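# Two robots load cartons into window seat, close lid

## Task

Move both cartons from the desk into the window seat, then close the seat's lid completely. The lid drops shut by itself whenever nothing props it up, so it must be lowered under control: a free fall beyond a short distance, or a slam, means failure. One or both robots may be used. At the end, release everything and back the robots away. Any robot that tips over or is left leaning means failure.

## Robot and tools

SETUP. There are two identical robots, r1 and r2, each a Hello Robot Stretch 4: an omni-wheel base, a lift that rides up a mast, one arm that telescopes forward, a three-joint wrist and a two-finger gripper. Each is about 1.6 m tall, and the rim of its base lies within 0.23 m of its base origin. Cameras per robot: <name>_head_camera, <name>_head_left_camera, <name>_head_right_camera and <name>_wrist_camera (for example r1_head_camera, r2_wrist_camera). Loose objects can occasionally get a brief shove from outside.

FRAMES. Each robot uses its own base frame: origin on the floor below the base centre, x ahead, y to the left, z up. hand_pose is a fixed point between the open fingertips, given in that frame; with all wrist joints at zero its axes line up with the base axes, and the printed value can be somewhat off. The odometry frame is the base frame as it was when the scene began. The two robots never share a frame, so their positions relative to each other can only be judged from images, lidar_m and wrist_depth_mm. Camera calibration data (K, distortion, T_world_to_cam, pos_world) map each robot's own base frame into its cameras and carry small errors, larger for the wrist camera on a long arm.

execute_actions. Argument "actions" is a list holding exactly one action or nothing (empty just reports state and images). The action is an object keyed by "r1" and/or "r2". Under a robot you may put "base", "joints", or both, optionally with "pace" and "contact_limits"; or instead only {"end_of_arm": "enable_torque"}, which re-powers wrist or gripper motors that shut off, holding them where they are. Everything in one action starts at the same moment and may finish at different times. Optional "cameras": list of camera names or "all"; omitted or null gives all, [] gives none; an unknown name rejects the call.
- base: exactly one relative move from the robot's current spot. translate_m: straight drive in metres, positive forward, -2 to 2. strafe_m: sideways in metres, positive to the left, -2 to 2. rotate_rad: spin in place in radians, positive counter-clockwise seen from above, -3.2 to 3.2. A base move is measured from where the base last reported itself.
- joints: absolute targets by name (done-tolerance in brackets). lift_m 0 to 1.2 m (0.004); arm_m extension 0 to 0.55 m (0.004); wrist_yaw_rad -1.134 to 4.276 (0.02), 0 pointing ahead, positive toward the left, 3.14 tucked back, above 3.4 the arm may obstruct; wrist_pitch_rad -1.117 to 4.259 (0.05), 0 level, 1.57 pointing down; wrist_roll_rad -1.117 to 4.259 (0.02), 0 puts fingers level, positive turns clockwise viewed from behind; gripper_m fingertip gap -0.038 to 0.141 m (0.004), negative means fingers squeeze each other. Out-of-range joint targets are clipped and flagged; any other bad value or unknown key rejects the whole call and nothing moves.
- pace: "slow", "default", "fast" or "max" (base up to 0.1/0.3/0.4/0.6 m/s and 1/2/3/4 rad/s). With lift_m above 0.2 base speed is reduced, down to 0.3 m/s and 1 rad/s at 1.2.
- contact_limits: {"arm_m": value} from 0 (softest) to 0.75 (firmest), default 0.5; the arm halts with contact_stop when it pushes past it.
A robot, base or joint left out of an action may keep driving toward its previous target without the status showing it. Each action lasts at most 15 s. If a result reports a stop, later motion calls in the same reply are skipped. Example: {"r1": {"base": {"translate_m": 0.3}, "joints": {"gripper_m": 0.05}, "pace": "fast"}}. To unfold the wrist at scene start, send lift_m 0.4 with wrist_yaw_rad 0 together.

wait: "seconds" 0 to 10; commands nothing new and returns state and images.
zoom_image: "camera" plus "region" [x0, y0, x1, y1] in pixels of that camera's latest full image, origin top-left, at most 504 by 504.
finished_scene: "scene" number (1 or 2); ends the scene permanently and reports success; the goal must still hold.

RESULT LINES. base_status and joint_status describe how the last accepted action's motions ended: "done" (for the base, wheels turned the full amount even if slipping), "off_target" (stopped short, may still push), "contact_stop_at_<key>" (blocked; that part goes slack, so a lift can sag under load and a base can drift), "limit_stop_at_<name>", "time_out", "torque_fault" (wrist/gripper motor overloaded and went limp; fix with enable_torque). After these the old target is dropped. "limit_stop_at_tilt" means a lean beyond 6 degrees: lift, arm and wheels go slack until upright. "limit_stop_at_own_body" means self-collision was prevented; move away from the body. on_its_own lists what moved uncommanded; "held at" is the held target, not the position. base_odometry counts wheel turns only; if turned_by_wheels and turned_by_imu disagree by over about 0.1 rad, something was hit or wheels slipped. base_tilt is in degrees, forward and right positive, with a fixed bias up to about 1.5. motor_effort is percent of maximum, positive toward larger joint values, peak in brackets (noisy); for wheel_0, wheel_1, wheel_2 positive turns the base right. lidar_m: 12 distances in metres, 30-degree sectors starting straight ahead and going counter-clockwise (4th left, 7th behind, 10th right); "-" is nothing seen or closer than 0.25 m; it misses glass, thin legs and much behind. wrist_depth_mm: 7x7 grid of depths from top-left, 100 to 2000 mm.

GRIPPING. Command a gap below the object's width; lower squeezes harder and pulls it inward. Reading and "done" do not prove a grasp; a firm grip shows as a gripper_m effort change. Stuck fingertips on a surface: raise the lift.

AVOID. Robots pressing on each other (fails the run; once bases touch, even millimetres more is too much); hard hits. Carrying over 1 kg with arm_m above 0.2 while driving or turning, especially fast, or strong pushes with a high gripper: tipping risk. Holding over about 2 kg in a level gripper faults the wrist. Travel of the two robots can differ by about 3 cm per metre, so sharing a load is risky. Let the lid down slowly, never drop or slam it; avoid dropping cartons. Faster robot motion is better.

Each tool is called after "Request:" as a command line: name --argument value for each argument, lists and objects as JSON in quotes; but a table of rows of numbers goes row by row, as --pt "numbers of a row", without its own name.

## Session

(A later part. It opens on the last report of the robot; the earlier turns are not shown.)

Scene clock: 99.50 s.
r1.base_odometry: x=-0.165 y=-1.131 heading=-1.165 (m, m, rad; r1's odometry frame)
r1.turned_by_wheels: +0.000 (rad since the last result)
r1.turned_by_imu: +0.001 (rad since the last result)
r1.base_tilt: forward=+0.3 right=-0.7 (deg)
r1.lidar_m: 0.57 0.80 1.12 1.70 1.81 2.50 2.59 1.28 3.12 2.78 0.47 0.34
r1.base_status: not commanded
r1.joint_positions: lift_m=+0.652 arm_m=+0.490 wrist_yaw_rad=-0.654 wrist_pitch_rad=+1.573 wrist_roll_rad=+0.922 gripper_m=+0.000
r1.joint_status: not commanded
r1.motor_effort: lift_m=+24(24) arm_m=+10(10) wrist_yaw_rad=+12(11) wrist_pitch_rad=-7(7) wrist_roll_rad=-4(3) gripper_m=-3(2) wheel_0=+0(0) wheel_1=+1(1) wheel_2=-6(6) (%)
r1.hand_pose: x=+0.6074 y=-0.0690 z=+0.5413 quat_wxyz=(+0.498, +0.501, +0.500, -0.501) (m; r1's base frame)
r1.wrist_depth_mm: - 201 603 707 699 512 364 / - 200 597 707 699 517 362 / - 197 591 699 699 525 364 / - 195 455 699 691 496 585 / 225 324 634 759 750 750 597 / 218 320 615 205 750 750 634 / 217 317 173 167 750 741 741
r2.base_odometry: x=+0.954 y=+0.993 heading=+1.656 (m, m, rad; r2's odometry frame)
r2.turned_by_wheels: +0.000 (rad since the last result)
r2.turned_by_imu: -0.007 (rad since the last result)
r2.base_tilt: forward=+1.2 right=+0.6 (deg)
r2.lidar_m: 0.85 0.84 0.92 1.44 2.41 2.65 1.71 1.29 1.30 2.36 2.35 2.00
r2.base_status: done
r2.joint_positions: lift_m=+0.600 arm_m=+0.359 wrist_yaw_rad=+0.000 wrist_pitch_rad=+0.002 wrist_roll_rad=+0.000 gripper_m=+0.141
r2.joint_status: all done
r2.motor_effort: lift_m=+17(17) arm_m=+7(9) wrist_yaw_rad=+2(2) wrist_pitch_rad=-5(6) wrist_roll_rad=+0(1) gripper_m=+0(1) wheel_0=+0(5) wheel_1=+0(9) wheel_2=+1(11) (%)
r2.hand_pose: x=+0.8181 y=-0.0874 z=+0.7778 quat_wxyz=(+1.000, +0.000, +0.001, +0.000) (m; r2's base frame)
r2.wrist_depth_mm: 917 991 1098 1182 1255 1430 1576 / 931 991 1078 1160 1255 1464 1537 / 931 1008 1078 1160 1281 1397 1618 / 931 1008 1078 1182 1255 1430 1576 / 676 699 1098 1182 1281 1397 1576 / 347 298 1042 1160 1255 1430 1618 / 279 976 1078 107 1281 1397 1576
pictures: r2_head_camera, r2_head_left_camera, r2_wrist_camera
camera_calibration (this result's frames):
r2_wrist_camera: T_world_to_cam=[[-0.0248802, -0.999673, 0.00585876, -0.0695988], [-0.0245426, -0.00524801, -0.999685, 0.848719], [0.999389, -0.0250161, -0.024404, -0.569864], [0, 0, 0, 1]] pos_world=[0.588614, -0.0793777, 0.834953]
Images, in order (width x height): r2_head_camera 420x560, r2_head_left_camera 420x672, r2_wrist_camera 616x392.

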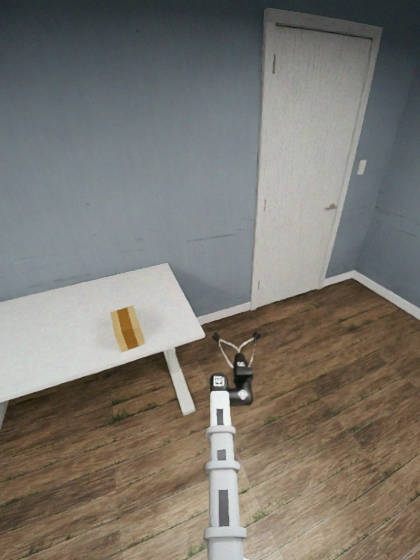

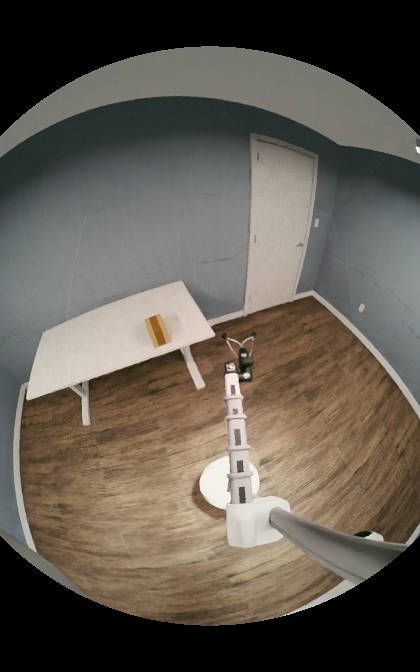

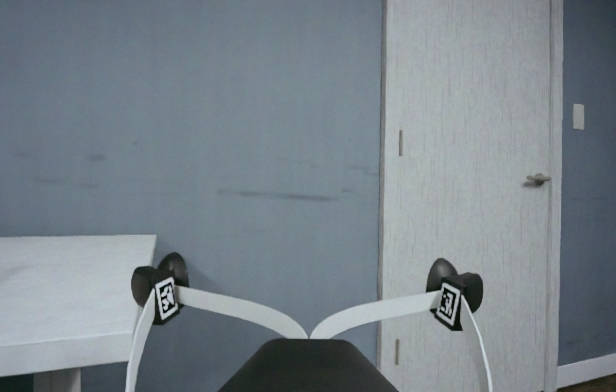

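Request:
zoom_image --camera "r2_head_camera" --region '[100, 295, 160, 360]'

Region (100, 295, 160, 360) of r2_head_camera's 420x560 image, scaled by 7.754, with more detail than that image has; it fills the left 465 columns of this view, and the rest is white.

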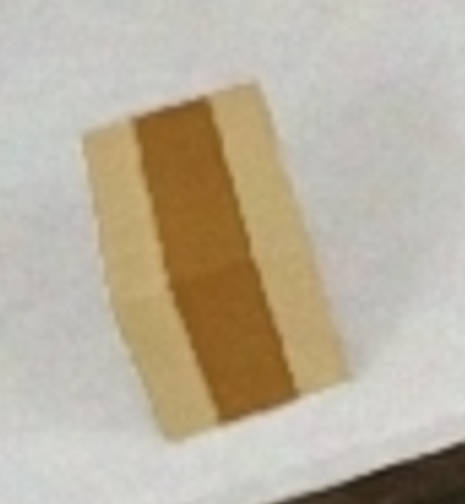

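Request:
execute_actions --actions '[{"r2": {"base": {"rotate_rad": 0.547}, "joints": {"arm_m": 0.385, "wrist_yaw_rad": -0.07}, "pace": "max"}}]' --cameras '["r2_wrist_camera", "r2_head_camera"]'

Scene clock: 105.30 s.
r1.base_odometry: x=-0.165 y=-1.131 heading=-1.165 (m, m, rad; r1's odometry frame)
r1.turned_by_wheels: +0.000 (rad since the last result)
r1.turned_by_imu: +0.000 (rad since the last result)
r1.base_tilt: forward=+0.3 right=-0.7 (deg)
r1.lidar_m: 0.58 0.80 1.10 1.71 1.82 2.51 2.60 1.28 3.12 2.80 0.47 0.35
r1.base_status: not commanded
r1.joint_positions: lift_m=+0.652 arm_m=+0.490 wrist_yaw_rad=-0.654 wrist_pitch_rad=+1.573 wrist_roll_rad=+0.922 gripper_m=+0.000
r1.joint_status: not commanded
r1.motor_effort: lift_m=+23(24) arm_m=+10(10) wrist_yaw_rad=+10(10) wrist_pitch_rad=-8(9) wrist_roll_rad=-3(4) gripper_m=-6(4) wheel_0=+0(0) wheel_1=+1(0) wheel_2=-5(6) (%)
r1.hand_pose: x=+0.6074 y=-0.0690 z=+0.5413 quat_wxyz=(+0.498, +0.501, +0.500, -0.501) (m; r1's base frame)
r1.wrist_depth_mm: - 200 603 707 699 512 366 / - 200 597 707 699 517 362 / - 198 585 699 691 525 364 / - 194 455 699 691 492 585 / 226 324 634 750 750 750 591 / 219 320 615 205 750 741 634 / 216 315 173 167 750 750 741
r2.base_odometry: x=+0.954 y=+0.993 heading=+2.204 (m, m, rad; r2's odometry frame)
r2.turned_by_wheels: +0.547 (rad since the last result)
r2.turned_by_imu: +0.554 (rad since the last result)
r2.base_tilt: forward=+1.2 right=+0.6 (deg)
r2.lidar_m: 0.83 0.93 1.46 2.41 2.59 1.71 1.28 1.29 2.37 2.34 1.98 0.83
r2.base_status: done
r2.joint_positions: lift_m=+0.600 arm_m=+0.384 wrist_yaw_rad=-0.070 wrist_pitch_rad=+0.002 wrist_roll_rad=+0.000 gripper_m=+0.141
r2.joint_status: all done
r2.motor_effort: lift_m=+17(17) arm_m=+7(6) wrist_yaw_rad=+1(2) wrist_pitch_rad=-5(5) wrist_roll_rad=-1(0) gripper_m=+2(1) wheel_0=+0(8) wheel_1=+0(8) wheel_2=+1(10) (%)
r2.hand_pose: x=+0.8364 y=-0.1073 z=+0.7778 quat_wxyz=(+0.999, +0.000, +0.001, -0.035) (m; r2's base frame)
r2.wrist_depth_mm: 1138 1078 1060 1025 1008 960 931 / 1138 1098 1060 1025 991 960 931 / 1118 1098 1042 1025 1008 960 931 / 1118 1078 1060 279 991 976 946 / 668 699 512 278 741 946 931 / 347 297 279 276 307 312 379 / 252 246 241 107 245 232 250
pictures: r2_head_camera, r2_wrist_camera
camera_calibration (this result's frames):
r2_wrist_camera: T_world_to_cam=[[-0.0945284, -0.995505, 0.0058589, -0.0303445], [-0.0248476, -0.00352409, -0.999685, 0.849503], [0.995212, -0.0946442, -0.0244028, -0.592584], [0, 0, 0, 1]] pos_world=[0.607986, -0.083299, 0.834953]
Images, in order (width x height): r2_head_camera 420x560, r2_wrist_camera 616x392.

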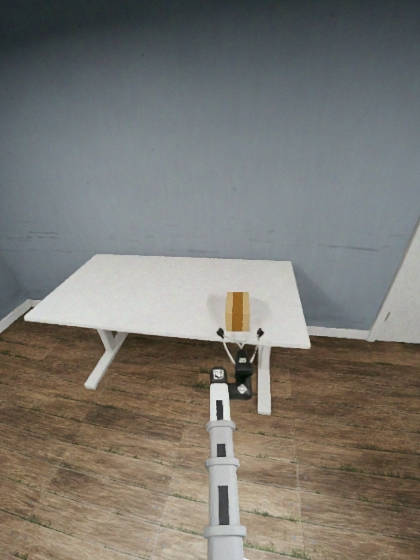

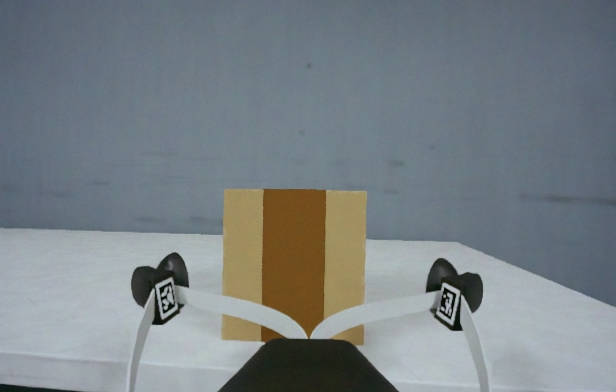

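Request:
execute_actions --actions '[{"r2": {"joints": {"arm_m": 0.497, "gripper_m": 0.131}, "pace": "max"}}]' --cameras '["r2_wrist_camera", "r2_head_camera"]'

Scene clock: 107.50 s.
r1.base_odometry: x=-0.165 y=-1.131 heading=-1.165 (m, m, rad; r1's odometry frame)
r1.turned_by_wheels: +0.000 (rad since the last result)
r1.turned_by_imu: +0.000 (rad since the last result)
r1.base_tilt: forward=+0.3 right=-0.7 (deg)
r1.lidar_m: 0.59 0.81 1.12 1.71 1.80 2.52 2.61 1.27 3.11 2.78 0.46 0.35
r1.base_status: not commanded
r1.joint_positions: lift_m=+0.652 arm_m=+0.490 wrist_yaw_rad=-0.654 wrist_pitch_rad=+1.573 wrist_roll_rad=+0.922 gripper_m=+0.000
r1.joint_status: not commanded
r1.motor_effort: lift_m=+24(24) arm_m=+10(10) wrist_yaw_rad=+10(11) wrist_pitch_rad=-8(8) wrist_roll_rad=-3(3) gripper_m=-5(5) wheel_0=+0(0) wheel_1=+1(1) wheel_2=-5(5) (%)
r1.hand_pose: x=+0.6074 y=-0.0690 z=+0.5413 quat_wxyz=(+0.498, +0.501, +0.500, -0.501) (m; r1's base frame)
r1.wrist_depth_mm: - 200 603 699 699 512 366 / - 200 597 699 699 517 362 / - 198 585 699 691 525 364 / - 195 452 699 691 496 585 / 226 324 634 750 750 750 591 / 219 320 615 205 750 750 634 / 216 317 173 167 750 750 750
r2.base_odometry: x=+0.954 y=+0.993 heading=+2.203 (m, m, rad; r2's odometry frame)
r2.turned_by_wheels: +0.000 (rad since the last result)
r2.turned_by_imu: -0.001 (rad since the last result)
r2.base_tilt: forward=+1.1 right=+0.7 (deg)
r2.lidar_m: 0.84 0.94 1.47 2.41 2.60 1.71 1.29 1.31 2.37 2.35 1.98 0.85
r2.base_status: not commanded
r2.joint_positions: lift_m=+0.600 arm_m=+0.496 wrist_yaw_rad=-0.070 wrist_pitch_rad=+0.002 wrist_roll_rad=+0.000 gripper_m=+0.131
r2.joint_status: all done
r2.motor_effort: lift_m=+17(17) arm_m=+8(11) wrist_yaw_rad=+3(4) wrist_pitch_rad=-6(5) wrist_roll_rad=+0(1) gripper_m=-2(0) wheel_0=-1(1) wheel_1=+0(0) wheel_2=+0(1) (%)
r2.hand_pose: x=+0.9481 y=-0.1075 z=+0.7777 quat_wxyz=(+0.999, +0.000, +0.001, -0.035) (m; r2's base frame)
r2.wrist_depth_mm: 991 976 931 904 878 866 854 / 991 976 946 904 878 878 854 / 1008 976 931 917 891 866 842 / 1025 976 190 186 878 842 842 / 661 683 189 185 183 866 831 / 349 297 187 184 183 312 377 / 234 237 189 107 216 246 248
pictures: r2_head_camera, r2_wrist_camera
camera_calibration (this result's frames):
r2_wrist_camera: T_world_to_cam=[[-0.0953292, -0.995429, 0.00586048, -0.0192383], [-0.0249142, -0.00349957, -0.999683, 0.852326], [0.995134, -0.0954451, -0.0244667, -0.703804], [0, 0, 0, 1]] pos_world=[0.71978, -0.0833422, 0.834949]
Images, in order (width x height): r2_head_camera 420x560, r2_wrist_camera 616x392.

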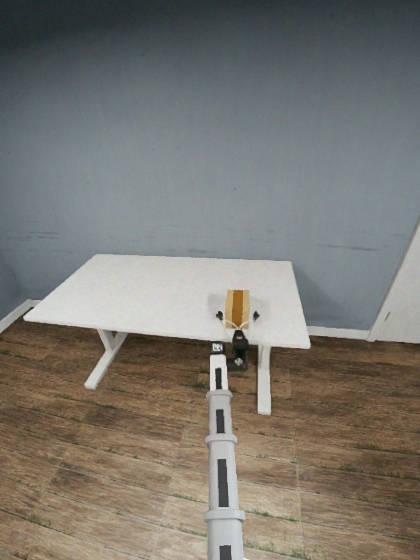

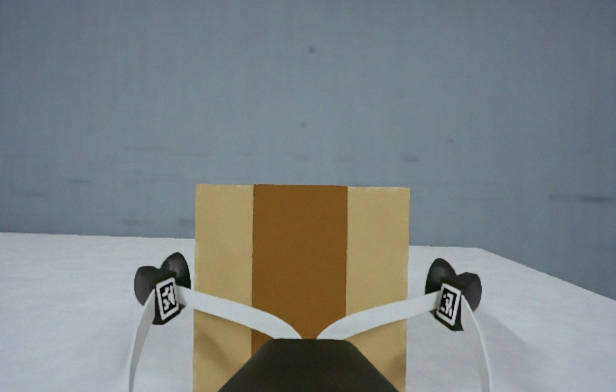

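Request:
execute_actions --actions '[{"r2": {"joints": {"gripper_m": 0.055}, "pace": "max"}}]' --cameras '["r2_wrist_camera"]'

Scene clock: 110.20 s.
r1.base_odometry: x=-0.165 y=-1.131 heading=-1.165 (m, m, rad; r1's odometry frame)
r1.turned_by_wheels: +0.000 (rad since the last result)
r1.turned_by_imu: +0.000 (rad since the last result)
r1.base_tilt: forward=+0.3 right=-0.7 (deg)
r1.lidar_m: 0.58 0.78 1.12 1.72 1.80 2.51 2.60 1.28 3.12 2.76 0.47 0.34
r1.base_status: not commanded
r1.joint_positions: lift_m=+0.652 arm_m=+0.490 wrist_yaw_rad=-0.654 wrist_pitch_rad=+1.573 wrist_roll_rad=+0.922 gripper_m=+0.000
r1.joint_status: not commanded
r1.motor_effort: lift_m=+23(24) arm_m=+10(10) wrist_yaw_rad=+10(11) wrist_pitch_rad=-7(7) wrist_roll_rad=-4(3) gripper_m=-3(4) wheel_0=+0(0) wheel_1=+1(1) wheel_2=-5(5) (%)
r1.hand_pose: x=+0.6074 y=-0.0690 z=+0.5413 quat_wxyz=(+0.498, +0.501, +0.500, -0.501) (m; r1's base frame)
r1.wrist_depth_mm: - 200 603 699 699 512 364 / - 200 597 707 707 517 362 / - 198 585 699 699 525 364 / - 194 455 691 699 496 591 / 226 324 634 759 750 750 597 / 219 320 615 205 750 750 634 / 216 315 173 167 741 741 750
r2.base_odometry: x=+0.954 y=+0.993 heading=+2.203 (m, m, rad; r2's odometry frame)
r2.turned_by_wheels: +0.000 (rad since the last result)
r2.turned_by_imu: -0.001 (rad since the last result)
r2.base_tilt: forward=+1.1 right=+0.7 (deg)
r2.lidar_m: 0.85 0.94 1.48 2.41 2.58 1.71 1.31 1.31 2.37 2.35 1.97 0.84
r2.base_status: not commanded
r2.joint_positions: lift_m=+0.600 arm_m=+0.496 wrist_yaw_rad=-0.068 wrist_pitch_rad=+0.002 wrist_roll_rad=+0.000 gripper_m=+0.055
r2.joint_status: all done
r2.motor_effort: lift_m=+17(17) arm_m=+6(8) wrist_yaw_rad=-5(5) wrist_pitch_rad=-5(5) wrist_roll_rad=+1(1) gripper_m=-20(20) wheel_0=-1(1) wheel_1=+0(0) wheel_2=+0(0) (%)
r2.hand_pose: x=+0.9486 y=-0.1070 z=+0.7777 quat_wxyz=(+0.999, +0.000, +0.001, -0.034) (m; r2's base frame)
r2.wrist_depth_mm: 1008 976 946 904 891 866 842 / 991 960 960 917 904 866 842 / 1008 976 960 904 878 854 842 / 1025 991 177 173 171 854 842 / 668 691 176 172 171 842 842 / 347 182 175 173 171 314 379 / 235 225 176 107 170 232 248
pictures: r2_wrist_camera
camera_calibration (this result's frames):
r2_wrist_camera: T_world_to_cam=[[-0.0933675, -0.995614, 0.00586097, -0.0205271], [-0.0249123, -0.00354868, -0.999683, 0.85233], [0.99532, -0.093484, -0.0244717, -0.704128], [0, 0, 0, 1]] pos_world=[0.720149, -0.0832371, 0.834949]
Images, in order (width x height): r2_wrist_camera 616x392.

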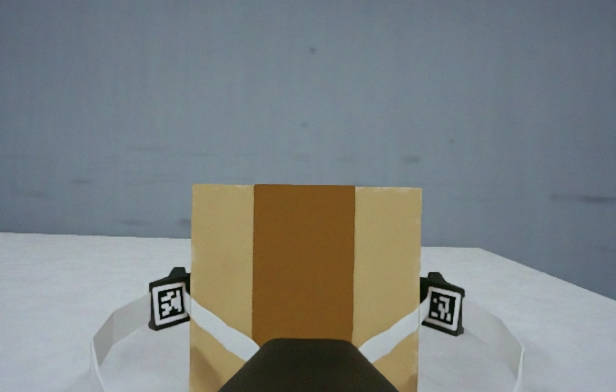

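Request:
execute_actions --actions '[{"r2": {"base": {"rotate_rad": 2.91}, "joints": {"lift_m": 0.68, "arm_m": 0.26, "gripper_m": 0.035, "wrist_yaw_rad": 0.0}, "pace": "fast"}}]' --cameras '["r2_wrist_camera", "r2_head_camera", "r2_head_left_camera"]'

Scene clock: 116.10 s.
r1.base_odometry: x=-0.165 y=-1.131 heading=-1.165 (m, m, rad; r1's odometry frame)
r1.turned_by_wheels: +0.000 (rad since the last result)
r1.turned_by_imu: +0.001 (rad since the last result)
r1.base_tilt: forward=+0.3 right=-0.8 (deg)
r1.lidar_m: 0.58 0.78 1.12 1.72 1.82 2.53 2.59 0.94 0.84 2.78 0.47 0.36
r1.base_status: not commanded
r1.joint_positions: lift_m=+0.652 arm_m=+0.490 wrist_yaw_rad=-0.654 wrist_pitch_rad=+1.573 wrist_roll_rad=+0.922 gripper_m=+0.000
r1.joint_status: not commanded
r1.motor_effort: lift_m=+24(24) arm_m=+10(10) wrist_yaw_rad=+10(11) wrist_pitch_rad=-6(7) wrist_roll_rad=-4(3) gripper_m=-3(4) wheel_0=+0(0) wheel_1=+1(0) wheel_2=-6(5) (%)
r1.hand_pose: x=+0.6074 y=-0.0690 z=+0.5413 quat_wxyz=(+0.498, +0.501, +0.500, -0.501) (m; r1's base frame)
r1.wrist_depth_mm: - 200 609 699 699 508 366 / - 199 597 699 699 517 362 / - 197 591 699 691 525 364 / - 195 455 699 691 496 585 / 225 324 634 759 750 750 591 / 219 322 615 205 741 750 640 / 216 315 173 167 750 741 750
r2.base_odometry: x=+0.954 y=+0.993 heading=-1.170 (m, m, rad; r2's odometry frame)
r2.turned_by_wheels: +2.910 (rad since the last result)
r2.turned_by_imu: +2.954 (rad since the last result)
r2.base_tilt: forward=+1.2 right=+0.6 (deg)
r2.lidar_m: 0.77 1.29 2.46 2.33 2.35 1.70 0.82 0.87 1.23 2.41 2.47 1.76
r2.base_status: done
r2.joint_positions: lift_m=+0.680 arm_m=+0.261 wrist_yaw_rad=+0.000 wrist_pitch_rad=+0.012 wrist_roll_rad=+0.000 gripper_m=+0.035
r2.joint_status: all done
r2.on_its_own: wrist_pitch_rad is at rest, and its effort (-35) is outside its rest range (-23 to +23)
r2.motor_effort: lift_m=+23(26) arm_m=-8(10) wrist_yaw_rad=+2(42) wrist_pitch_rad=-35(39) wrist_roll_rad=-1(0) gripper_m=-22(21) wheel_0=-1(15) wheel_1=+0(13) wheel_2=+1(13) (%)
r2.hand_pose: x=+0.7207 y=-0.0875 z=+0.8543 quat_wxyz=(+1.000, +0.000, +0.006, +0.000) (m; r2's base frame)
r2.wrist_depth_mm: 1618 1576 1618 1618 1618 1618 1618 / 1618 1618 1618 1576 1661 1661 1661 / 1618 1661 1576 1618 1661 1661 1618 / 1025 1576 169 167 166 1618 1618 / 1618 1618 169 167 165 1661 1661 / 1576 177 168 165 164 179 1708 / 1576 1182 167 107 163 1661 1661
pictures: r2_head_camera, r2_head_left_camera, r2_wrist_camera
camera_calibration (this result's frames):
r2_wrist_camera: T_world_to_cam=[[-0.0250937, -0.999667, 0.00606338, -0.0725699], [-0.0345877, -0.00519347, -0.999388, 0.929889], [0.999087, -0.0252881, -0.0344458, -0.461885], [0, 0, 0, 1]] pos_world=[0.491805, -0.0793965, 0.91385]
Images, in order (width x height): r2_head_camera 420x560, r2_head_left_camera 420x672, r2_wrist_camera 616x392.

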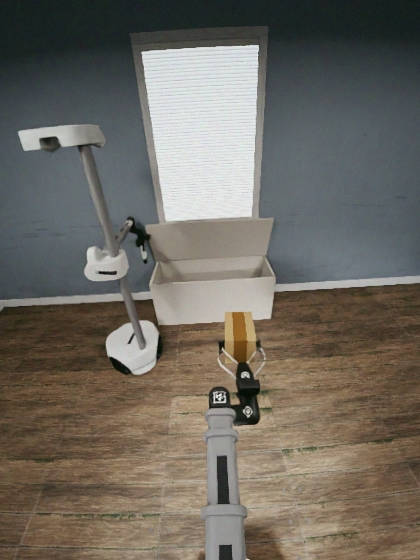

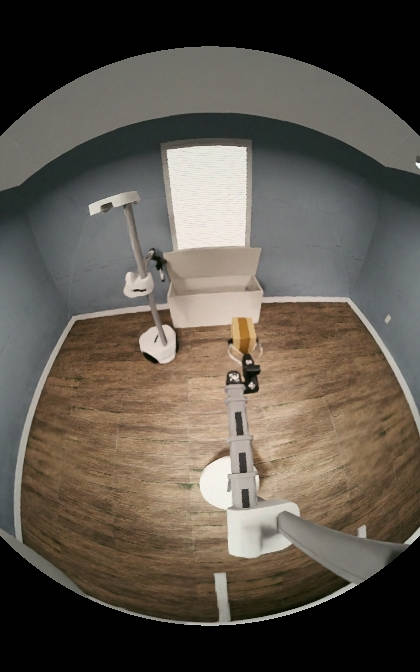

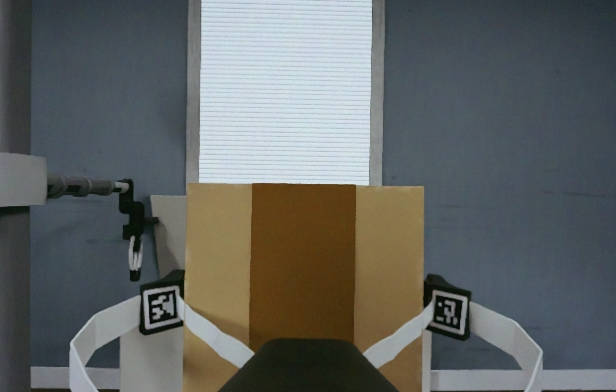

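Request:
zoom_image --camera "r2_head_camera" --region '[100, 200, 300, 380]'

Region (100, 200, 300, 380) of r2_head_camera's 420x560 image, scaled by 2.520, with more detail than that image has; it fills the top 454 rows of this view, and the rest is white.

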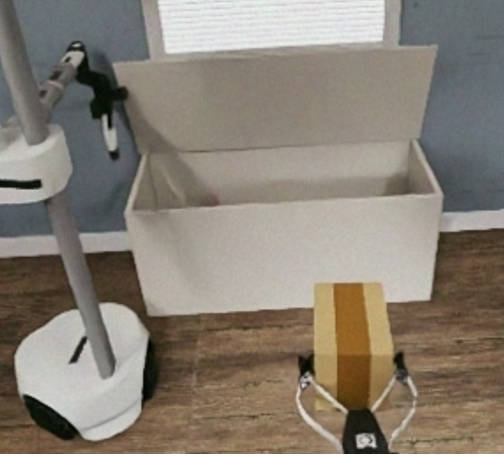

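Request:
execute_actions --actions '[{"r2": {"base": {"translate_m": 1.175}, "joints": {"lift_m": 0.715, "arm_m": 0.50, "wrist_pitch_rad": 1.57}, "pace": "max"}}]' --cameras '["r2_wrist_camera", "r2_head_camera", "r1_head_right_camera"]'

Scene clock: 124.53 s.
r1.base_odometry: x=-0.165 y=-1.131 heading=-1.165 (m, m, rad; r1's odometry frame)
r1.turned_by_wheels: +0.000 (rad since the last result)
r1.turned_by_imu: +0.001 (rad since the last result)
r1.base_tilt: forward=+0.3 right=-0.7 (deg)
r1.lidar_m: 0.57 0.77 1.10 1.69 1.80 2.52 2.58 2.31 0.44 0.45 0.47 0.34
r1.base_status: not commanded
r1.joint_positions: lift_m=+0.652 arm_m=+0.490 wrist_yaw_rad=-0.654 wrist_pitch_rad=+1.573 wrist_roll_rad=+0.922 gripper_m=+0.000
r1.joint_status: not commanded
r1.motor_effort: lift_m=+24(24) arm_m=+10(10) wrist_yaw_rad=+11(11) wrist_pitch_rad=-6(7) wrist_roll_rad=-4(4) gripper_m=-7(3) wheel_0=+0(0) wheel_1=+1(1) wheel_2=-5(5) (%)
r1.hand_pose: x=+0.6074 y=-0.0690 z=+0.5413 quat_wxyz=(+0.498, +0.501, +0.500, -0.501) (m; r1's base frame)
r1.wrist_depth_mm: - 200 603 699 699 508 366 / - 200 597 699 699 521 362 / - 198 585 699 691 525 362 / - 195 455 699 691 496 585 / 227 324 634 759 741 750 591 / 219 320 615 205 750 750 634 / 216 317 173 167 741 750 741
r2.base_odometry: x=+1.413 y=-0.088 heading=-1.170 (m, m, rad; r2's odometry frame)
r2.turned_by_wheels: +0.000 (rad since the last result)
r2.turned_by_imu: -0.007 (rad since the last result)
r2.base_tilt: forward=+1.2 right=+0.6 (deg)
r2.lidar_m: 0.50 0.53 0.49 0.48 2.46 2.96 2.07 2.07 2.52 2.37 1.41 0.55
r2.base_status: done
r2.joint_positions: lift_m=+0.715 arm_m=+0.499 wrist_yaw_rad=+0.000 wrist_pitch_rad=+1.570 wrist_roll_rad=+0.000 gripper_m=+0.035
r2.joint_status: all done
r2.motor_effort: lift_m=+22(28) arm_m=+6(11) wrist_yaw_rad=-2(2) wrist_pitch_rad=+1(33) wrist_roll_rad=+0(0) gripper_m=-24(23) wheel_0=+0(6) wheel_1=+1(7) wheel_2=+1(12) (%)
r2.hand_pose: x=+0.6699 y=-0.0874 z=+0.6045 quat_wxyz=(+0.707, +0.000, +0.707, +0.000) (m; r2's base frame)
r2.wrist_depth_mm: 442 442 449 449 449 445 449 / 661 668 661 676 676 676 544 / 759 759 750 750 768 778 549 / 759 750 169 167 166 759 554 / 768 759 167 166 165 750 559 / 585 177 167 165 164 180 525 / 384 389 167 107 163 364 384
pictures: r1_head_right_camera, r2_head_camera, r2_wrist_camera
camera_calibration (this result's frames):
r2_wrist_camera: T_world_to_cam=[[0.00599386, -0.999669, 0.0250277, -0.104578], [-0.99975, -0.00545168, 0.0216756, 0.707775], [-0.021532, -0.0251513, -0.999452, 0.847308], [0, 0, 0, 1]] pos_world=[0.726469, -0.0793737, 0.83412]
Images, in order (width x height): r1_head_right_camera 420x672, r2_head_camera 420x560, r2_wrist_camera 616x392.

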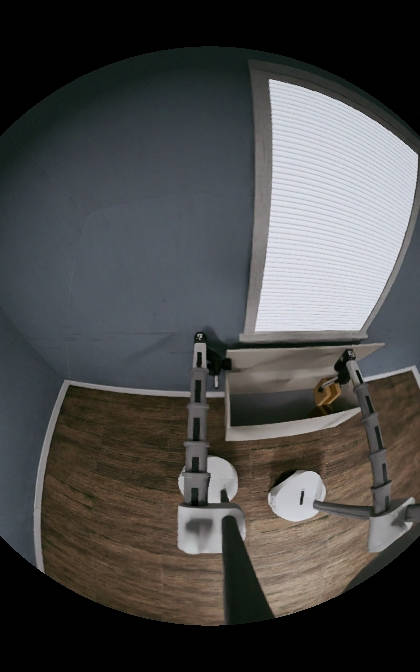

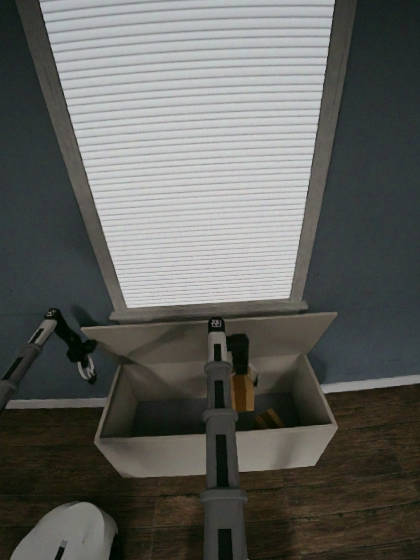

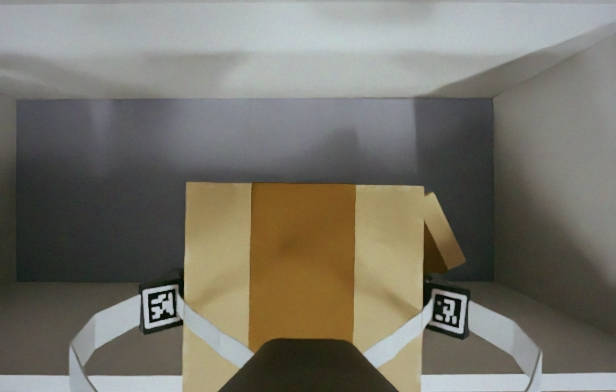

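Request:
zoom_image --camera "r2_head_camera" --region '[200, 320, 300, 440]'

Region (200, 320, 300, 440) of r2_head_camera's 420x560 image, scaled by 4.200, with more detail than that image has.

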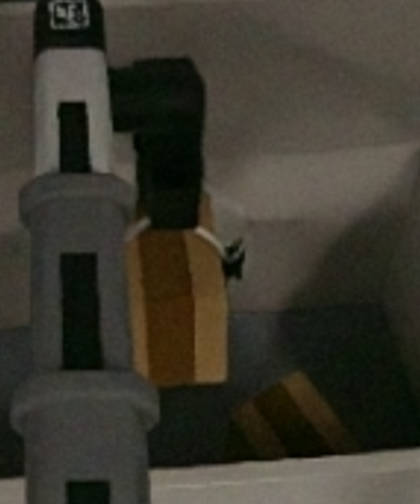

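Request:
execute_actions --actions '[{"r2": {"base": {"rotate_rad": 0.13}, "joints": {"lift_m": 0.297}, "pace": "fast"}}]' --cameras '["r2_wrist_camera", "r2_head_camera", "r1_head_right_camera"]'

Scene clock: 129.57 s.
r1.base_odometry: x=-0.165 y=-1.131 heading=-1.165 (m, m, rad; r1's odometry frame)
r1.turned_by_wheels: +0.000 (rad since the last result)
r1.turned_by_imu: +0.001 (rad since the last result)
r1.base_tilt: forward=+0.2 right=-0.7 (deg)
r1.lidar_m: 0.56 0.77 1.12 1.71 1.84 2.50 2.59 2.29 0.45 0.44 0.44 0.35
r1.base_status: not commanded
r1.joint_positions: lift_m=+0.652 arm_m=+0.490 wrist_yaw_rad=-0.654 wrist_pitch_rad=+1.573 wrist_roll_rad=+0.922 gripper_m=+0.000
r1.joint_status: not commanded
r1.motor_effort: lift_m=+24(24) arm_m=+10(10) wrist_yaw_rad=+12(10) wrist_pitch_rad=-8(9) wrist_roll_rad=-4(4) gripper_m=-5(5) wheel_0=+0(0) wheel_1=+1(1) wheel_2=-6(5) (%)
r1.hand_pose: x=+0.6074 y=-0.0690 z=+0.5413 quat_wxyz=(+0.498, +0.501, +0.500, -0.501) (m; r1's base frame)
r1.wrist_depth_mm: - 200 603 699 699 512 364 / - 200 597 707 699 517 362 / - 197 585 691 699 525 362 / - 194 459 699 699 492 585 / 226 325 627 759 750 759 591 / 219 320 621 205 750 750 634 / 216 315 173 167 750 750 741
r2.base_odometry: x=+1.413 y=-0.088 heading=-1.039 (m, m, rad; r2's odometry frame)
r2.turned_by_wheels: +0.130 (rad since the last result)
r2.turned_by_imu: +0.130 (rad since the last result)
r2.base_tilt: forward=+1.2 right=+0.7 (deg)
r2.lidar_m: 0.51 0.55 0.45 0.46 2.57 2.86 2.05 2.20 2.42 2.38 0.71 0.51
r2.base_status: done
r2.joint_positions: lift_m=+0.297 arm_m=+0.499 wrist_yaw_rad=+0.000 wrist_pitch_rad=+1.570 wrist_roll_rad=+0.000 gripper_m=+0.035
r2.joint_status: all done
r2.motor_effort: lift_m=+19(20) arm_m=+7(7) wrist_yaw_rad=-2(1) wrist_pitch_rad=+1(1) wrist_roll_rad=+0(1) gripper_m=-23(26) wheel_0=+1(8) wheel_1=+0(6) wheel_2=+2(9) (%)
r2.hand_pose: x=+0.6699 y=-0.0874 z=+0.1867 quat_wxyz=(+0.707, +0.000, +0.707, +0.000) (m; r2's base frame)
r2.wrist_depth_mm: 349 343 347 349 349 349 347 / 347 349 347 345 347 349 349 / 347 345 347 347 347 347 347 / 347 345 169 167 166 345 349 / 347 345 169 166 165 347 343 / 347 177 167 166 164 180 274 / 329 345 168 107 163 349 282
pictures: r1_head_right_camera, r2_head_camera, r2_wrist_camera
camera_calibration (this result's frames):
r2_wrist_camera: T_world_to_cam=[[0.00594308, -0.999669, 0.0250277, -0.0940888], [-0.999751, -0.00540113, 0.0216661, 0.716835], [-0.0215237, -0.0251502, -0.999452, 0.429792], [0, 0, 0, 1]] pos_world=[0.726466, -0.0793765, 0.41638]
Images, in order (width x height): r1_head_right_camera 420x672, r2_head_camera 420x560, r2_wrist_camera 616x392.

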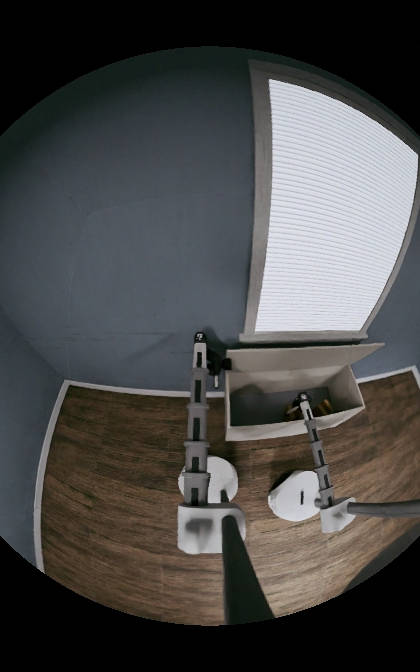

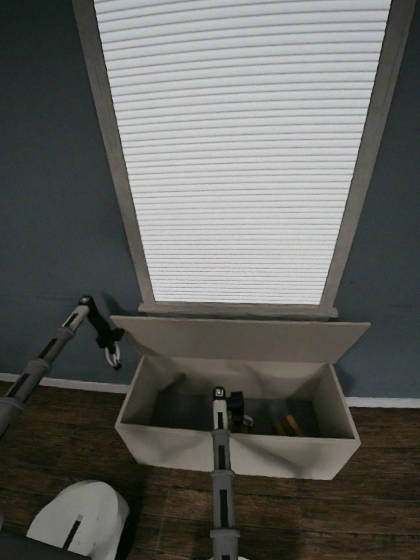

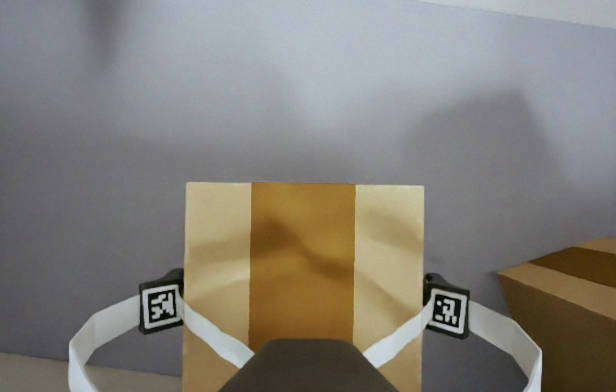

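Request:
execute_actions --actions '[{"r2": {"joints": {"lift_m": 0.289, "gripper_m": 0.126}, "pace": "fast"}}]' --cameras '["r2_wrist_camera", "r2_head_camera"]'

Scene clock: 132.03 s.
r1.base_odometry: x=-0.165 y=-1.131 heading=-1.165 (m, m, rad; r1's odometry frame)
r1.turned_by_wheels: +0.000 (rad since the last result)
r1.turned_by_imu: +0.000 (rad since the last result)
r1.base_tilt: forward=+0.4 right=-0.8 (deg)
r1.lidar_m: 0.60 0.80 1.09 1.72 1.83 2.52 2.61 2.29 0.45 0.46 0.46 0.35
r1.base_status: not commanded
r1.joint_positions: lift_m=+0.652 arm_m=+0.490 wrist_yaw_rad=-0.654 wrist_pitch_rad=+1.573 wrist_roll_rad=+0.922 gripper_m=+0.000
r1.joint_status: not commanded
r1.motor_effort: lift_m=+24(24) arm_m=+10(10) wrist_yaw_rad=+10(10) wrist_pitch_rad=-6(8) wrist_roll_rad=-4(3) gripper_m=-6(5) wheel_0=+0(0) wheel_1=+1(1) wheel_2=-5(5) (%)
r1.hand_pose: x=+0.6074 y=-0.0690 z=+0.5413 quat_wxyz=(+0.498, +0.501, +0.500, -0.501) (m; r1's base frame)
r1.wrist_depth_mm: - 200 609 699 707 512 364 / - 200 597 699 691 521 359 / - 198 585 699 699 525 364 / - 194 455 699 691 496 585 / 226 324 640 759 759 750 597 / 220 322 615 205 750 750 640 / 216 317 173 167 750 750 741
r2.base_odometry: x=+1.413 y=-0.088 heading=-1.040 (m, m, rad; r2's odometry frame)
r2.turned_by_wheels: +0.000 (rad since the last result)
r2.turned_by_imu: -0.002 (rad since the last result)
r2.base_tilt: forward=+1.2 right=+0.7 (deg)
r2.lidar_m: 0.51 0.56 0.44 0.48 2.57 2.85 2.07 2.18 2.43 2.38 0.70 0.52
r2.base_status: not commanded
r2.joint_positions: lift_m=+0.289 arm_m=+0.499 wrist_yaw_rad=+0.000 wrist_pitch_rad=+1.571 wrist_roll_rad=+0.000 gripper_m=+0.126
r2.joint_status: all done
r2.motor_effort: lift_m=+17(18) arm_m=+7(7) wrist_yaw_rad=+3(2) wrist_pitch_rad=-1(7) wrist_roll_rad=-1(0) gripper_m=+0(23) wheel_0=-1(2) wheel_1=+0(0) wheel_2=-1(2) (%)
r2.hand_pose: x=+0.6697 y=-0.0874 z=+0.1789 quat_wxyz=(+0.707, +0.000, +0.707, +0.000) (m; r2's base frame)
r2.wrist_depth_mm: 343 340 343 343 345 345 345 / 342 343 343 343 347 343 345 / 338 345 345 343 345 347 343 / 342 340 184 183 184 343 343 / 343 340 183 183 184 343 343 / 342 342 183 182 183 322 273 / 340 342 182 107 183 343 296
pictures: r2_head_camera, r2_wrist_camera
camera_calibration (this result's frames):
r2_wrist_camera: T_world_to_cam=[[0.00530542, -0.999673, 0.0250235, -0.0934629], [-0.999738, -0.00474483, 0.022409, 0.716649], [-0.022283, -0.0251358, -0.999436, 0.422431], [0, 0, 0, 1]] pos_world=[0.72637, -0.0794138, 0.408472]
Images, in order (width x height): r2_head_camera 420x560, r2_wrist_camera 616x392.

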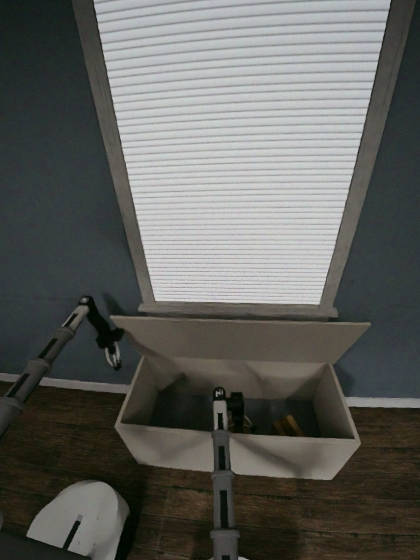

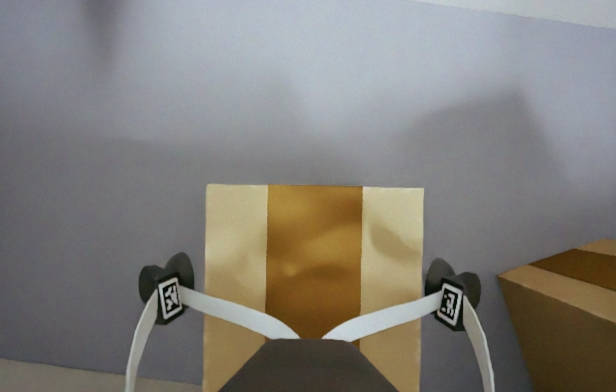

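Request:
execute_actions --actions '[{"r2": {"joints": {"lift_m": 0.605, "gripper_m": 0.141, "arm_m": 0.45}, "pace": "max"}}]' --cameras '["r2_wrist_camera", "r2_head_camera", "r1_head_right_camera"]'

Scene clock: 134.23 s.
r1.base_odometry: x=-0.165 y=-1.131 heading=-1.165 (m, m, rad; r1's odometry frame)
r1.turned_by_wheels: +0.000 (rad since the last result)
r1.turned_by_imu: +0.000 (rad since the last result)
r1.base_tilt: forward=+0.2 right=-0.8 (deg)
r1.lidar_m: 0.58 0.80 1.09 1.69 1.81 2.53 2.61 2.32 0.46 0.47 0.49 0.34
r1.base_status: not commanded
r1.joint_positions: lift_m=+0.652 arm_m=+0.490 wrist_yaw_rad=-0.654 wrist_pitch_rad=+1.573 wrist_roll_rad=+0.922 gripper_m=+0.000
r1.joint_status: not commanded
r1.motor_effort: lift_m=+24(24) arm_m=+10(10) wrist_yaw_rad=+11(12) wrist_pitch_rad=-6(6) wrist_roll_rad=-4(4) gripper_m=-4(6) wheel_0=+0(0) wheel_1=+1(1) wheel_2=-6(5) (%)
r1.hand_pose: x=+0.6074 y=-0.0690 z=+0.5413 quat_wxyz=(+0.498, +0.501, +0.500, -0.501) (m; r1's base frame)
r1.wrist_depth_mm: - 200 603 699 699 508 364 / - 200 603 699 699 521 362 / - 197 591 699 691 525 364 / - 195 459 699 691 496 585 / 226 325 634 750 759 750 591 / 219 320 615 205 750 741 640 / 217 315 173 167 750 741 741
r2.base_odometry: x=+1.413 y=-0.088 heading=-1.040 (m, m, rad; r2's odometry frame)
r2.turned_by_wheels: +0.000 (rad since the last result)
r2.turned_by_imu: -0.001 (rad since the last result)
r2.base_tilt: forward=+1.1 right=+0.7 (deg)
r2.lidar_m: 0.51 0.57 0.46 0.48 2.56 2.86 2.04 2.15 2.43 2.36 0.70 0.53
r2.base_status: not commanded
r2.joint_positions: lift_m=+0.605 arm_m=+0.451 wrist_yaw_rad=+0.000 wrist_pitch_rad=+1.570 wrist_roll_rad=+0.000 gripper_m=+0.141
r2.joint_status: all done
r2.motor_effort: lift_m=+21(22) arm_m=-8(10) wrist_yaw_rad=-2(1) wrist_pitch_rad=+1(3) wrist_roll_rad=-1(0) gripper_m=+0(2) wheel_0=+0(2) wheel_1=+0(0) wheel_2=+0(1) (%)
r2.hand_pose: x=+0.6224 y=-0.0874 z=+0.4945 quat_wxyz=(+0.707, +0.000, +0.707, +0.000) (m; r2's base frame)
r2.wrist_depth_mm: 609 615 574 530 496 466 449 / 654 661 661 661 661 654 615 / 654 661 654 654 647 647 661 / 654 647 647 500 654 554 654 / 580 654 647 654 661 449 591 / 357 332 368 473 433 445 585 / 260 265 290 107 338 342 382
pictures: r1_head_right_camera, r2_head_camera, r2_wrist_camera
camera_calibration (this result's frames):
r2_wrist_camera: T_world_to_cam=[[0.00571448, -0.99967, 0.0250281, -0.101368], [-0.999753, -0.00517399, 0.0216072, 0.662741], [-0.0214706, -0.0251454, -0.999453, 0.736375], [0, 0, 0, 1]] pos_world=[0.678967, -0.0793894, 0.724189]
Images, in order (width x height): r1_head_right_camera 420x672, r2_head_camera 420x560, r2_wrist_camera 616x392.

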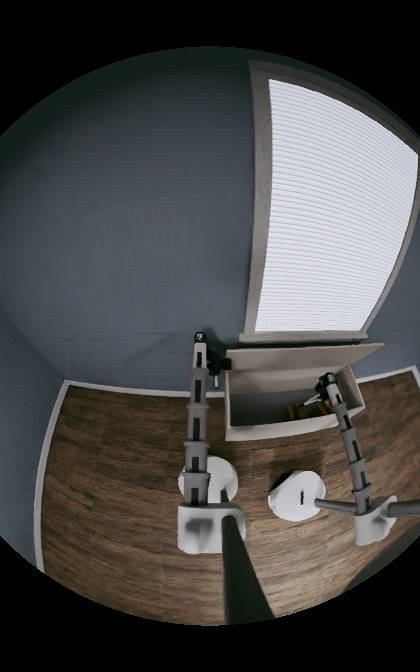

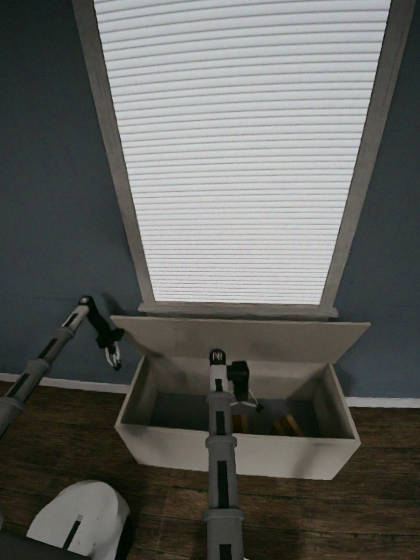

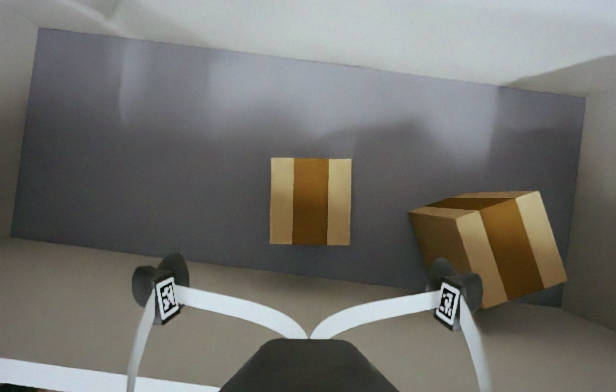

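Request:
execute_actions --actions '[{"r1": {"joints": {"lift_m": 0.395, "arm_m": 0.245}}, "r2": {"base": {"translate_m": -0.45}, "joints": {"arm_m": 0.05}, "pace": "max"}}]' --cameras '["r1_wrist_camera", "r2_head_camera", "r1_head_right_camera", "r1_head_camera"]'

Scene clock: 137.83 s.
r1.base_odometry: x=-0.165 y=-1.131 heading=-1.165 (m, m, rad; r1's odometry frame)
r1.turned_by_wheels: +0.000 (rad since the last result)
r1.turned_by_imu: +0.001 (rad since the last result)
r1.base_tilt: forward=+0.2 right=-0.7 (deg)
r1.lidar_m: 0.48 0.81 1.13 1.73 1.80 2.53 2.62 0.75 0.73 2.78 0.47 0.36
r1.base_status: not commanded
r1.joint_positions: lift_m=+0.395 arm_m=+0.246 wrist_yaw_rad=-0.655 wrist_pitch_rad=+1.577 wrist_roll_rad=+0.922 gripper_m=+0.000
r1.joint_status: all done
r1.on_its_own: wrist_yaw_rad is at rest, and its effort (+15) is outside its rest range (-13 to +13)
r1.motor_effort: lift_m=+24(24) arm_m=-6(8) wrist_yaw_rad=+15(19) wrist_pitch_rad=-19(19) wrist_roll_rad=-3(6) gripper_m=-6(4) wheel_0=+0(0) wheel_1=+1(1) wheel_2=-4(5) (%)
r1.hand_pose: x=+0.3622 y=-0.0682 z=+0.2843 quat_wxyz=(+0.496, +0.501, +0.501, -0.502) (m; r1's base frame)
r1.wrist_depth_mm: 445 445 445 445 - 504 508 / - - - - - 508 504 / - - - - - 504 355 / - 500 500 500 504 389 298 / 504 500 500 500 500 357 291 / 496 496 504 204 500 338 290 / 500 500 173 167 496 307 290
r2.base_odometry: x=+1.185 y=+0.300 heading=-1.040 (m, m, rad; r2's odometry frame)
r2.turned_by_wheels: +0.000 (rad since the last result)
r2.turned_by_imu: +0.000 (rad since the last result)
r2.base_tilt: forward=+1.1 right=+0.6 (deg)
r2.lidar_m: 0.96 0.72 0.72 2.42 2.59 1.60 1.57 1.68 2.40 2.34 1.81 0.99
r2.base_status: done
r2.joint_positions: lift_m=+0.605 arm_m=+0.051 wrist_yaw_rad=+0.000 wrist_pitch_rad=+1.570 wrist_roll_rad=+0.000 gripper_m=+0.141
r2.joint_status: all done
r2.motor_effort: lift_m=+21(21) arm_m=-7(9) wrist_yaw_rad=+1(1) wrist_pitch_rad=+0(1) wrist_roll_rad=+0(0) gripper_m=+2(0) wheel_0=+1(6) wheel_1=+1(7) wheel_2=-1(10) (%)
r2.hand_pose: x=+0.2223 y=-0.0874 z=+0.4945 quat_wxyz=(+0.707, +0.000, +0.707, +0.000) (m; r2's base frame)
r2.wrist_depth_mm: 723 723 715 715 723 723 723 / 723 715 723 715 732 715 723 / 723 715 715 723 723 723 715 / 715 707 707 715 715 715 715 / 707 723 549 715 723 723 715 / 707 517 508 508 723 723 723 / 715 504 508 107 715 715 715
pictures: r1_head_camera, r1_head_right_camera, r1_wrist_camera, r2_head_camera
camera_calibration (this result's frames):
r1_wrist_camera: T_world_to_cam=[[-0.999195, 0.0271893, -0.0295127, 0.382642], [0.0281195, 0.999106, -0.031578, 0.132857], [0.0286277, -0.0323825, -0.999065, 0.495139], [0, 0, 0, 1]] pos_world=[0.364424, -0.127108, 0.510164]
Images, in order (width x height): r1_head_camera 420x560, r1_head_right_camera 420x672, r1_wrist_camera 616x392, r2_head_camera 420x560.

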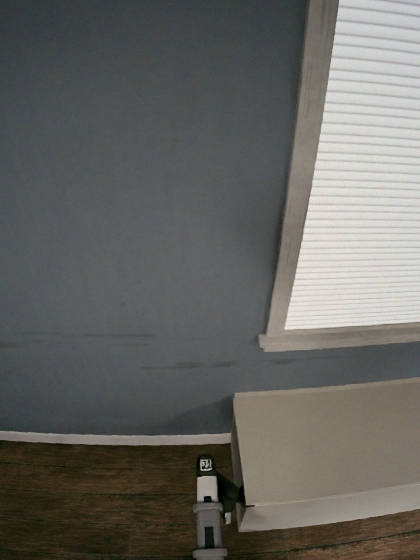

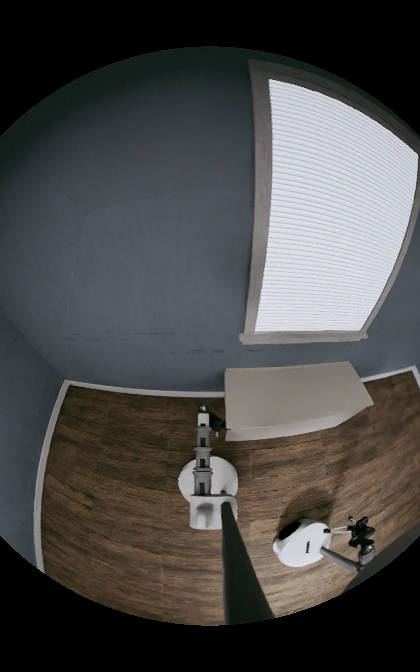

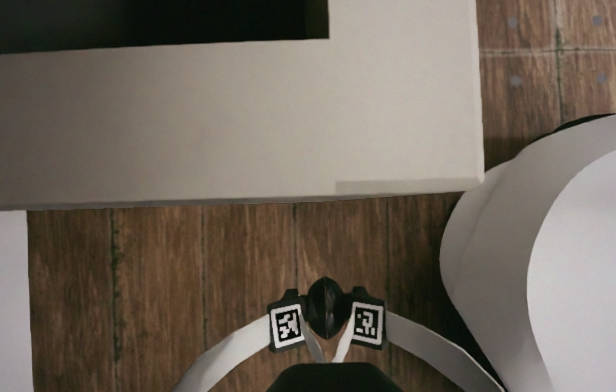

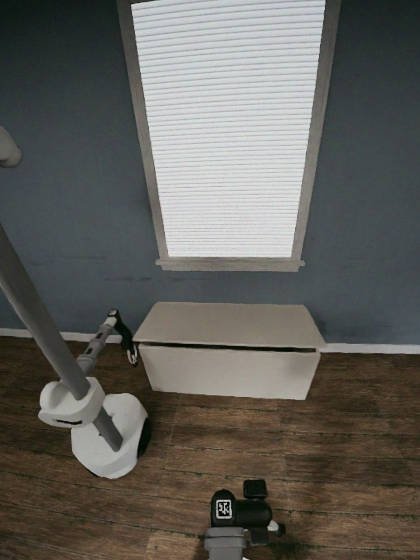

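Request:
execute_actions --actions '[{"r1": {"joints": {"lift_m": 0.378, "arm_m": 0.187}}}]' --cameras '["r1_wrist_camera", "r2_head_camera", "r1_head_camera"]'

Scene clock: 140.03 s.
r1.base_odometry: x=-0.165 y=-1.131 heading=-1.165 (m, m, rad; r1's odometry frame)
r1.turned_by_wheels: +0.000 (rad since the last result)
r1.turned_by_imu: +0.000 (rad since the last result)
r1.base_tilt: forward=+0.2 right=-0.7 (deg)
r1.lidar_m: 0.46 0.79 1.11 1.72 1.80 2.52 2.61 0.72 0.73 2.77 0.44 0.34
r1.base_status: not commanded
r1.joint_positions: lift_m=+0.378 arm_m=+0.189 wrist_yaw_rad=-0.649 wrist_pitch_rad=+1.576 wrist_roll_rad=+0.920 gripper_m=+0.000
r1.joint_status: all done
r1.motor_effort: lift_m=+24(26) arm_m=-9(10) wrist_yaw_rad=-3(12) wrist_pitch_rad=-15(20) wrist_roll_rad=+3(3) gripper_m=-4(5) wheel_0=+0(0) wheel_1=+1(1) wheel_2=-2(4) (%)
r1.hand_pose: x=+0.3055 y=-0.0687 z=+0.2673 quat_wxyz=(+0.499, +0.499, +0.502, -0.500) (m; r1's base frame)
r1.wrist_depth_mm: - - 150 492 492 488 492 / - - 149 492 492 488 488 / - - 147 492 488 488 300 / - - 204 488 488 306 276 / 484 488 488 484 488 274 273 / 480 484 488 205 317 274 273 / 488 480 172 167 338 274 272
r2.base_odometry: x=+1.185 y=+0.300 heading=-1.040 (m, m, rad; r2's odometry frame)
r2.turned_by_wheels: +0.000 (rad since the last result)
r2.turned_by_imu: -0.001 (rad since the last result)
r2.base_tilt: forward=+1.1 right=+0.6 (deg)
r2.lidar_m: 0.93 0.72 0.74 2.43 2.62 1.60 1.57 1.70 2.36 2.33 1.83 0.98
r2.base_status: not commanded
r2.joint_positions: lift_m=+0.605 arm_m=+0.051 wrist_yaw_rad=+0.000 wrist_pitch_rad=+1.570 wrist_roll_rad=+0.000 gripper_m=+0.141
r2.joint_status: not commanded
r2.motor_effort: lift_m=+21(21) arm_m=-7(7) wrist_yaw_rad=+0(1) wrist_pitch_rad=+0(0) wrist_roll_rad=-1(1) gripper_m=-2(1) wheel_0=+1(1) wheel_1=+1(1) wheel_2=-1(1) (%)
r2.hand_pose: x=+0.2223 y=-0.0874 z=+0.4945 quat_wxyz=(+0.707, +0.000, +0.707, +0.000) (m; r2's base frame)
r2.wrist_depth_mm: 715 723 715 732 723 715 715 / 715 723 715 723 715 715 723 / 715 723 723 715 715 715 723 / 715 723 723 715 715 723 732 / 707 715 549 715 715 715 732 / 715 517 500 508 723 715 723 / 699 508 500 107 715 715 723
pictures: r1_head_camera, r1_wrist_camera, r2_head_camera
camera_calibration (this result's frames):
r1_wrist_camera: T_world_to_cam=[[-0.999342, 0.0194015, -0.0306475, 0.325302], [0.0203933, 0.999267, -0.0323877, 0.137063], [0.0299967, -0.0329914, -0.999005, 0.479279], [0, 0, 0, 1]] pos_world=[0.307916, -0.127462, 0.493212]
Images, in order (width x height): r1_head_camera 420x560, r1_wrist_camera 616x392, r2_head_camera 420x560.

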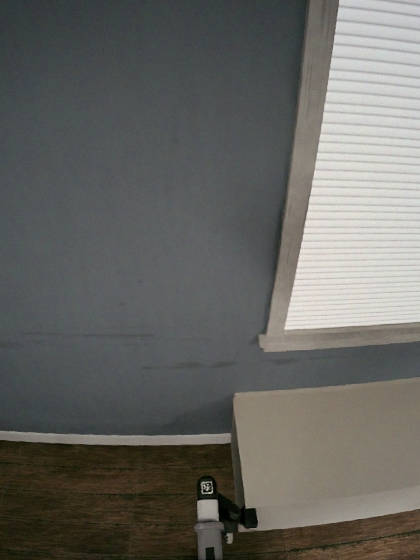

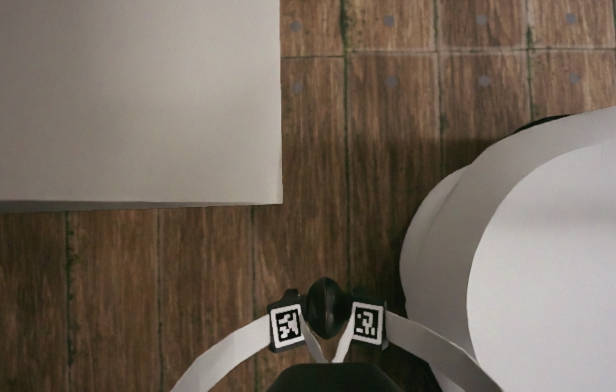

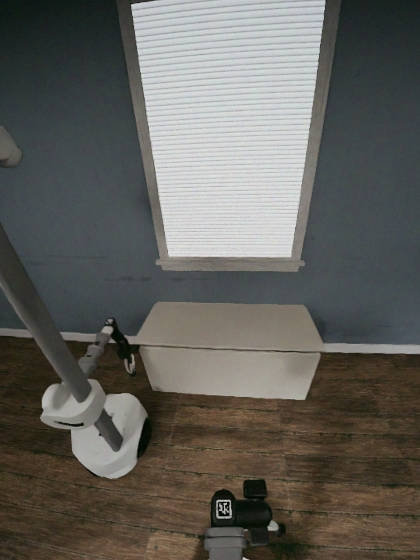

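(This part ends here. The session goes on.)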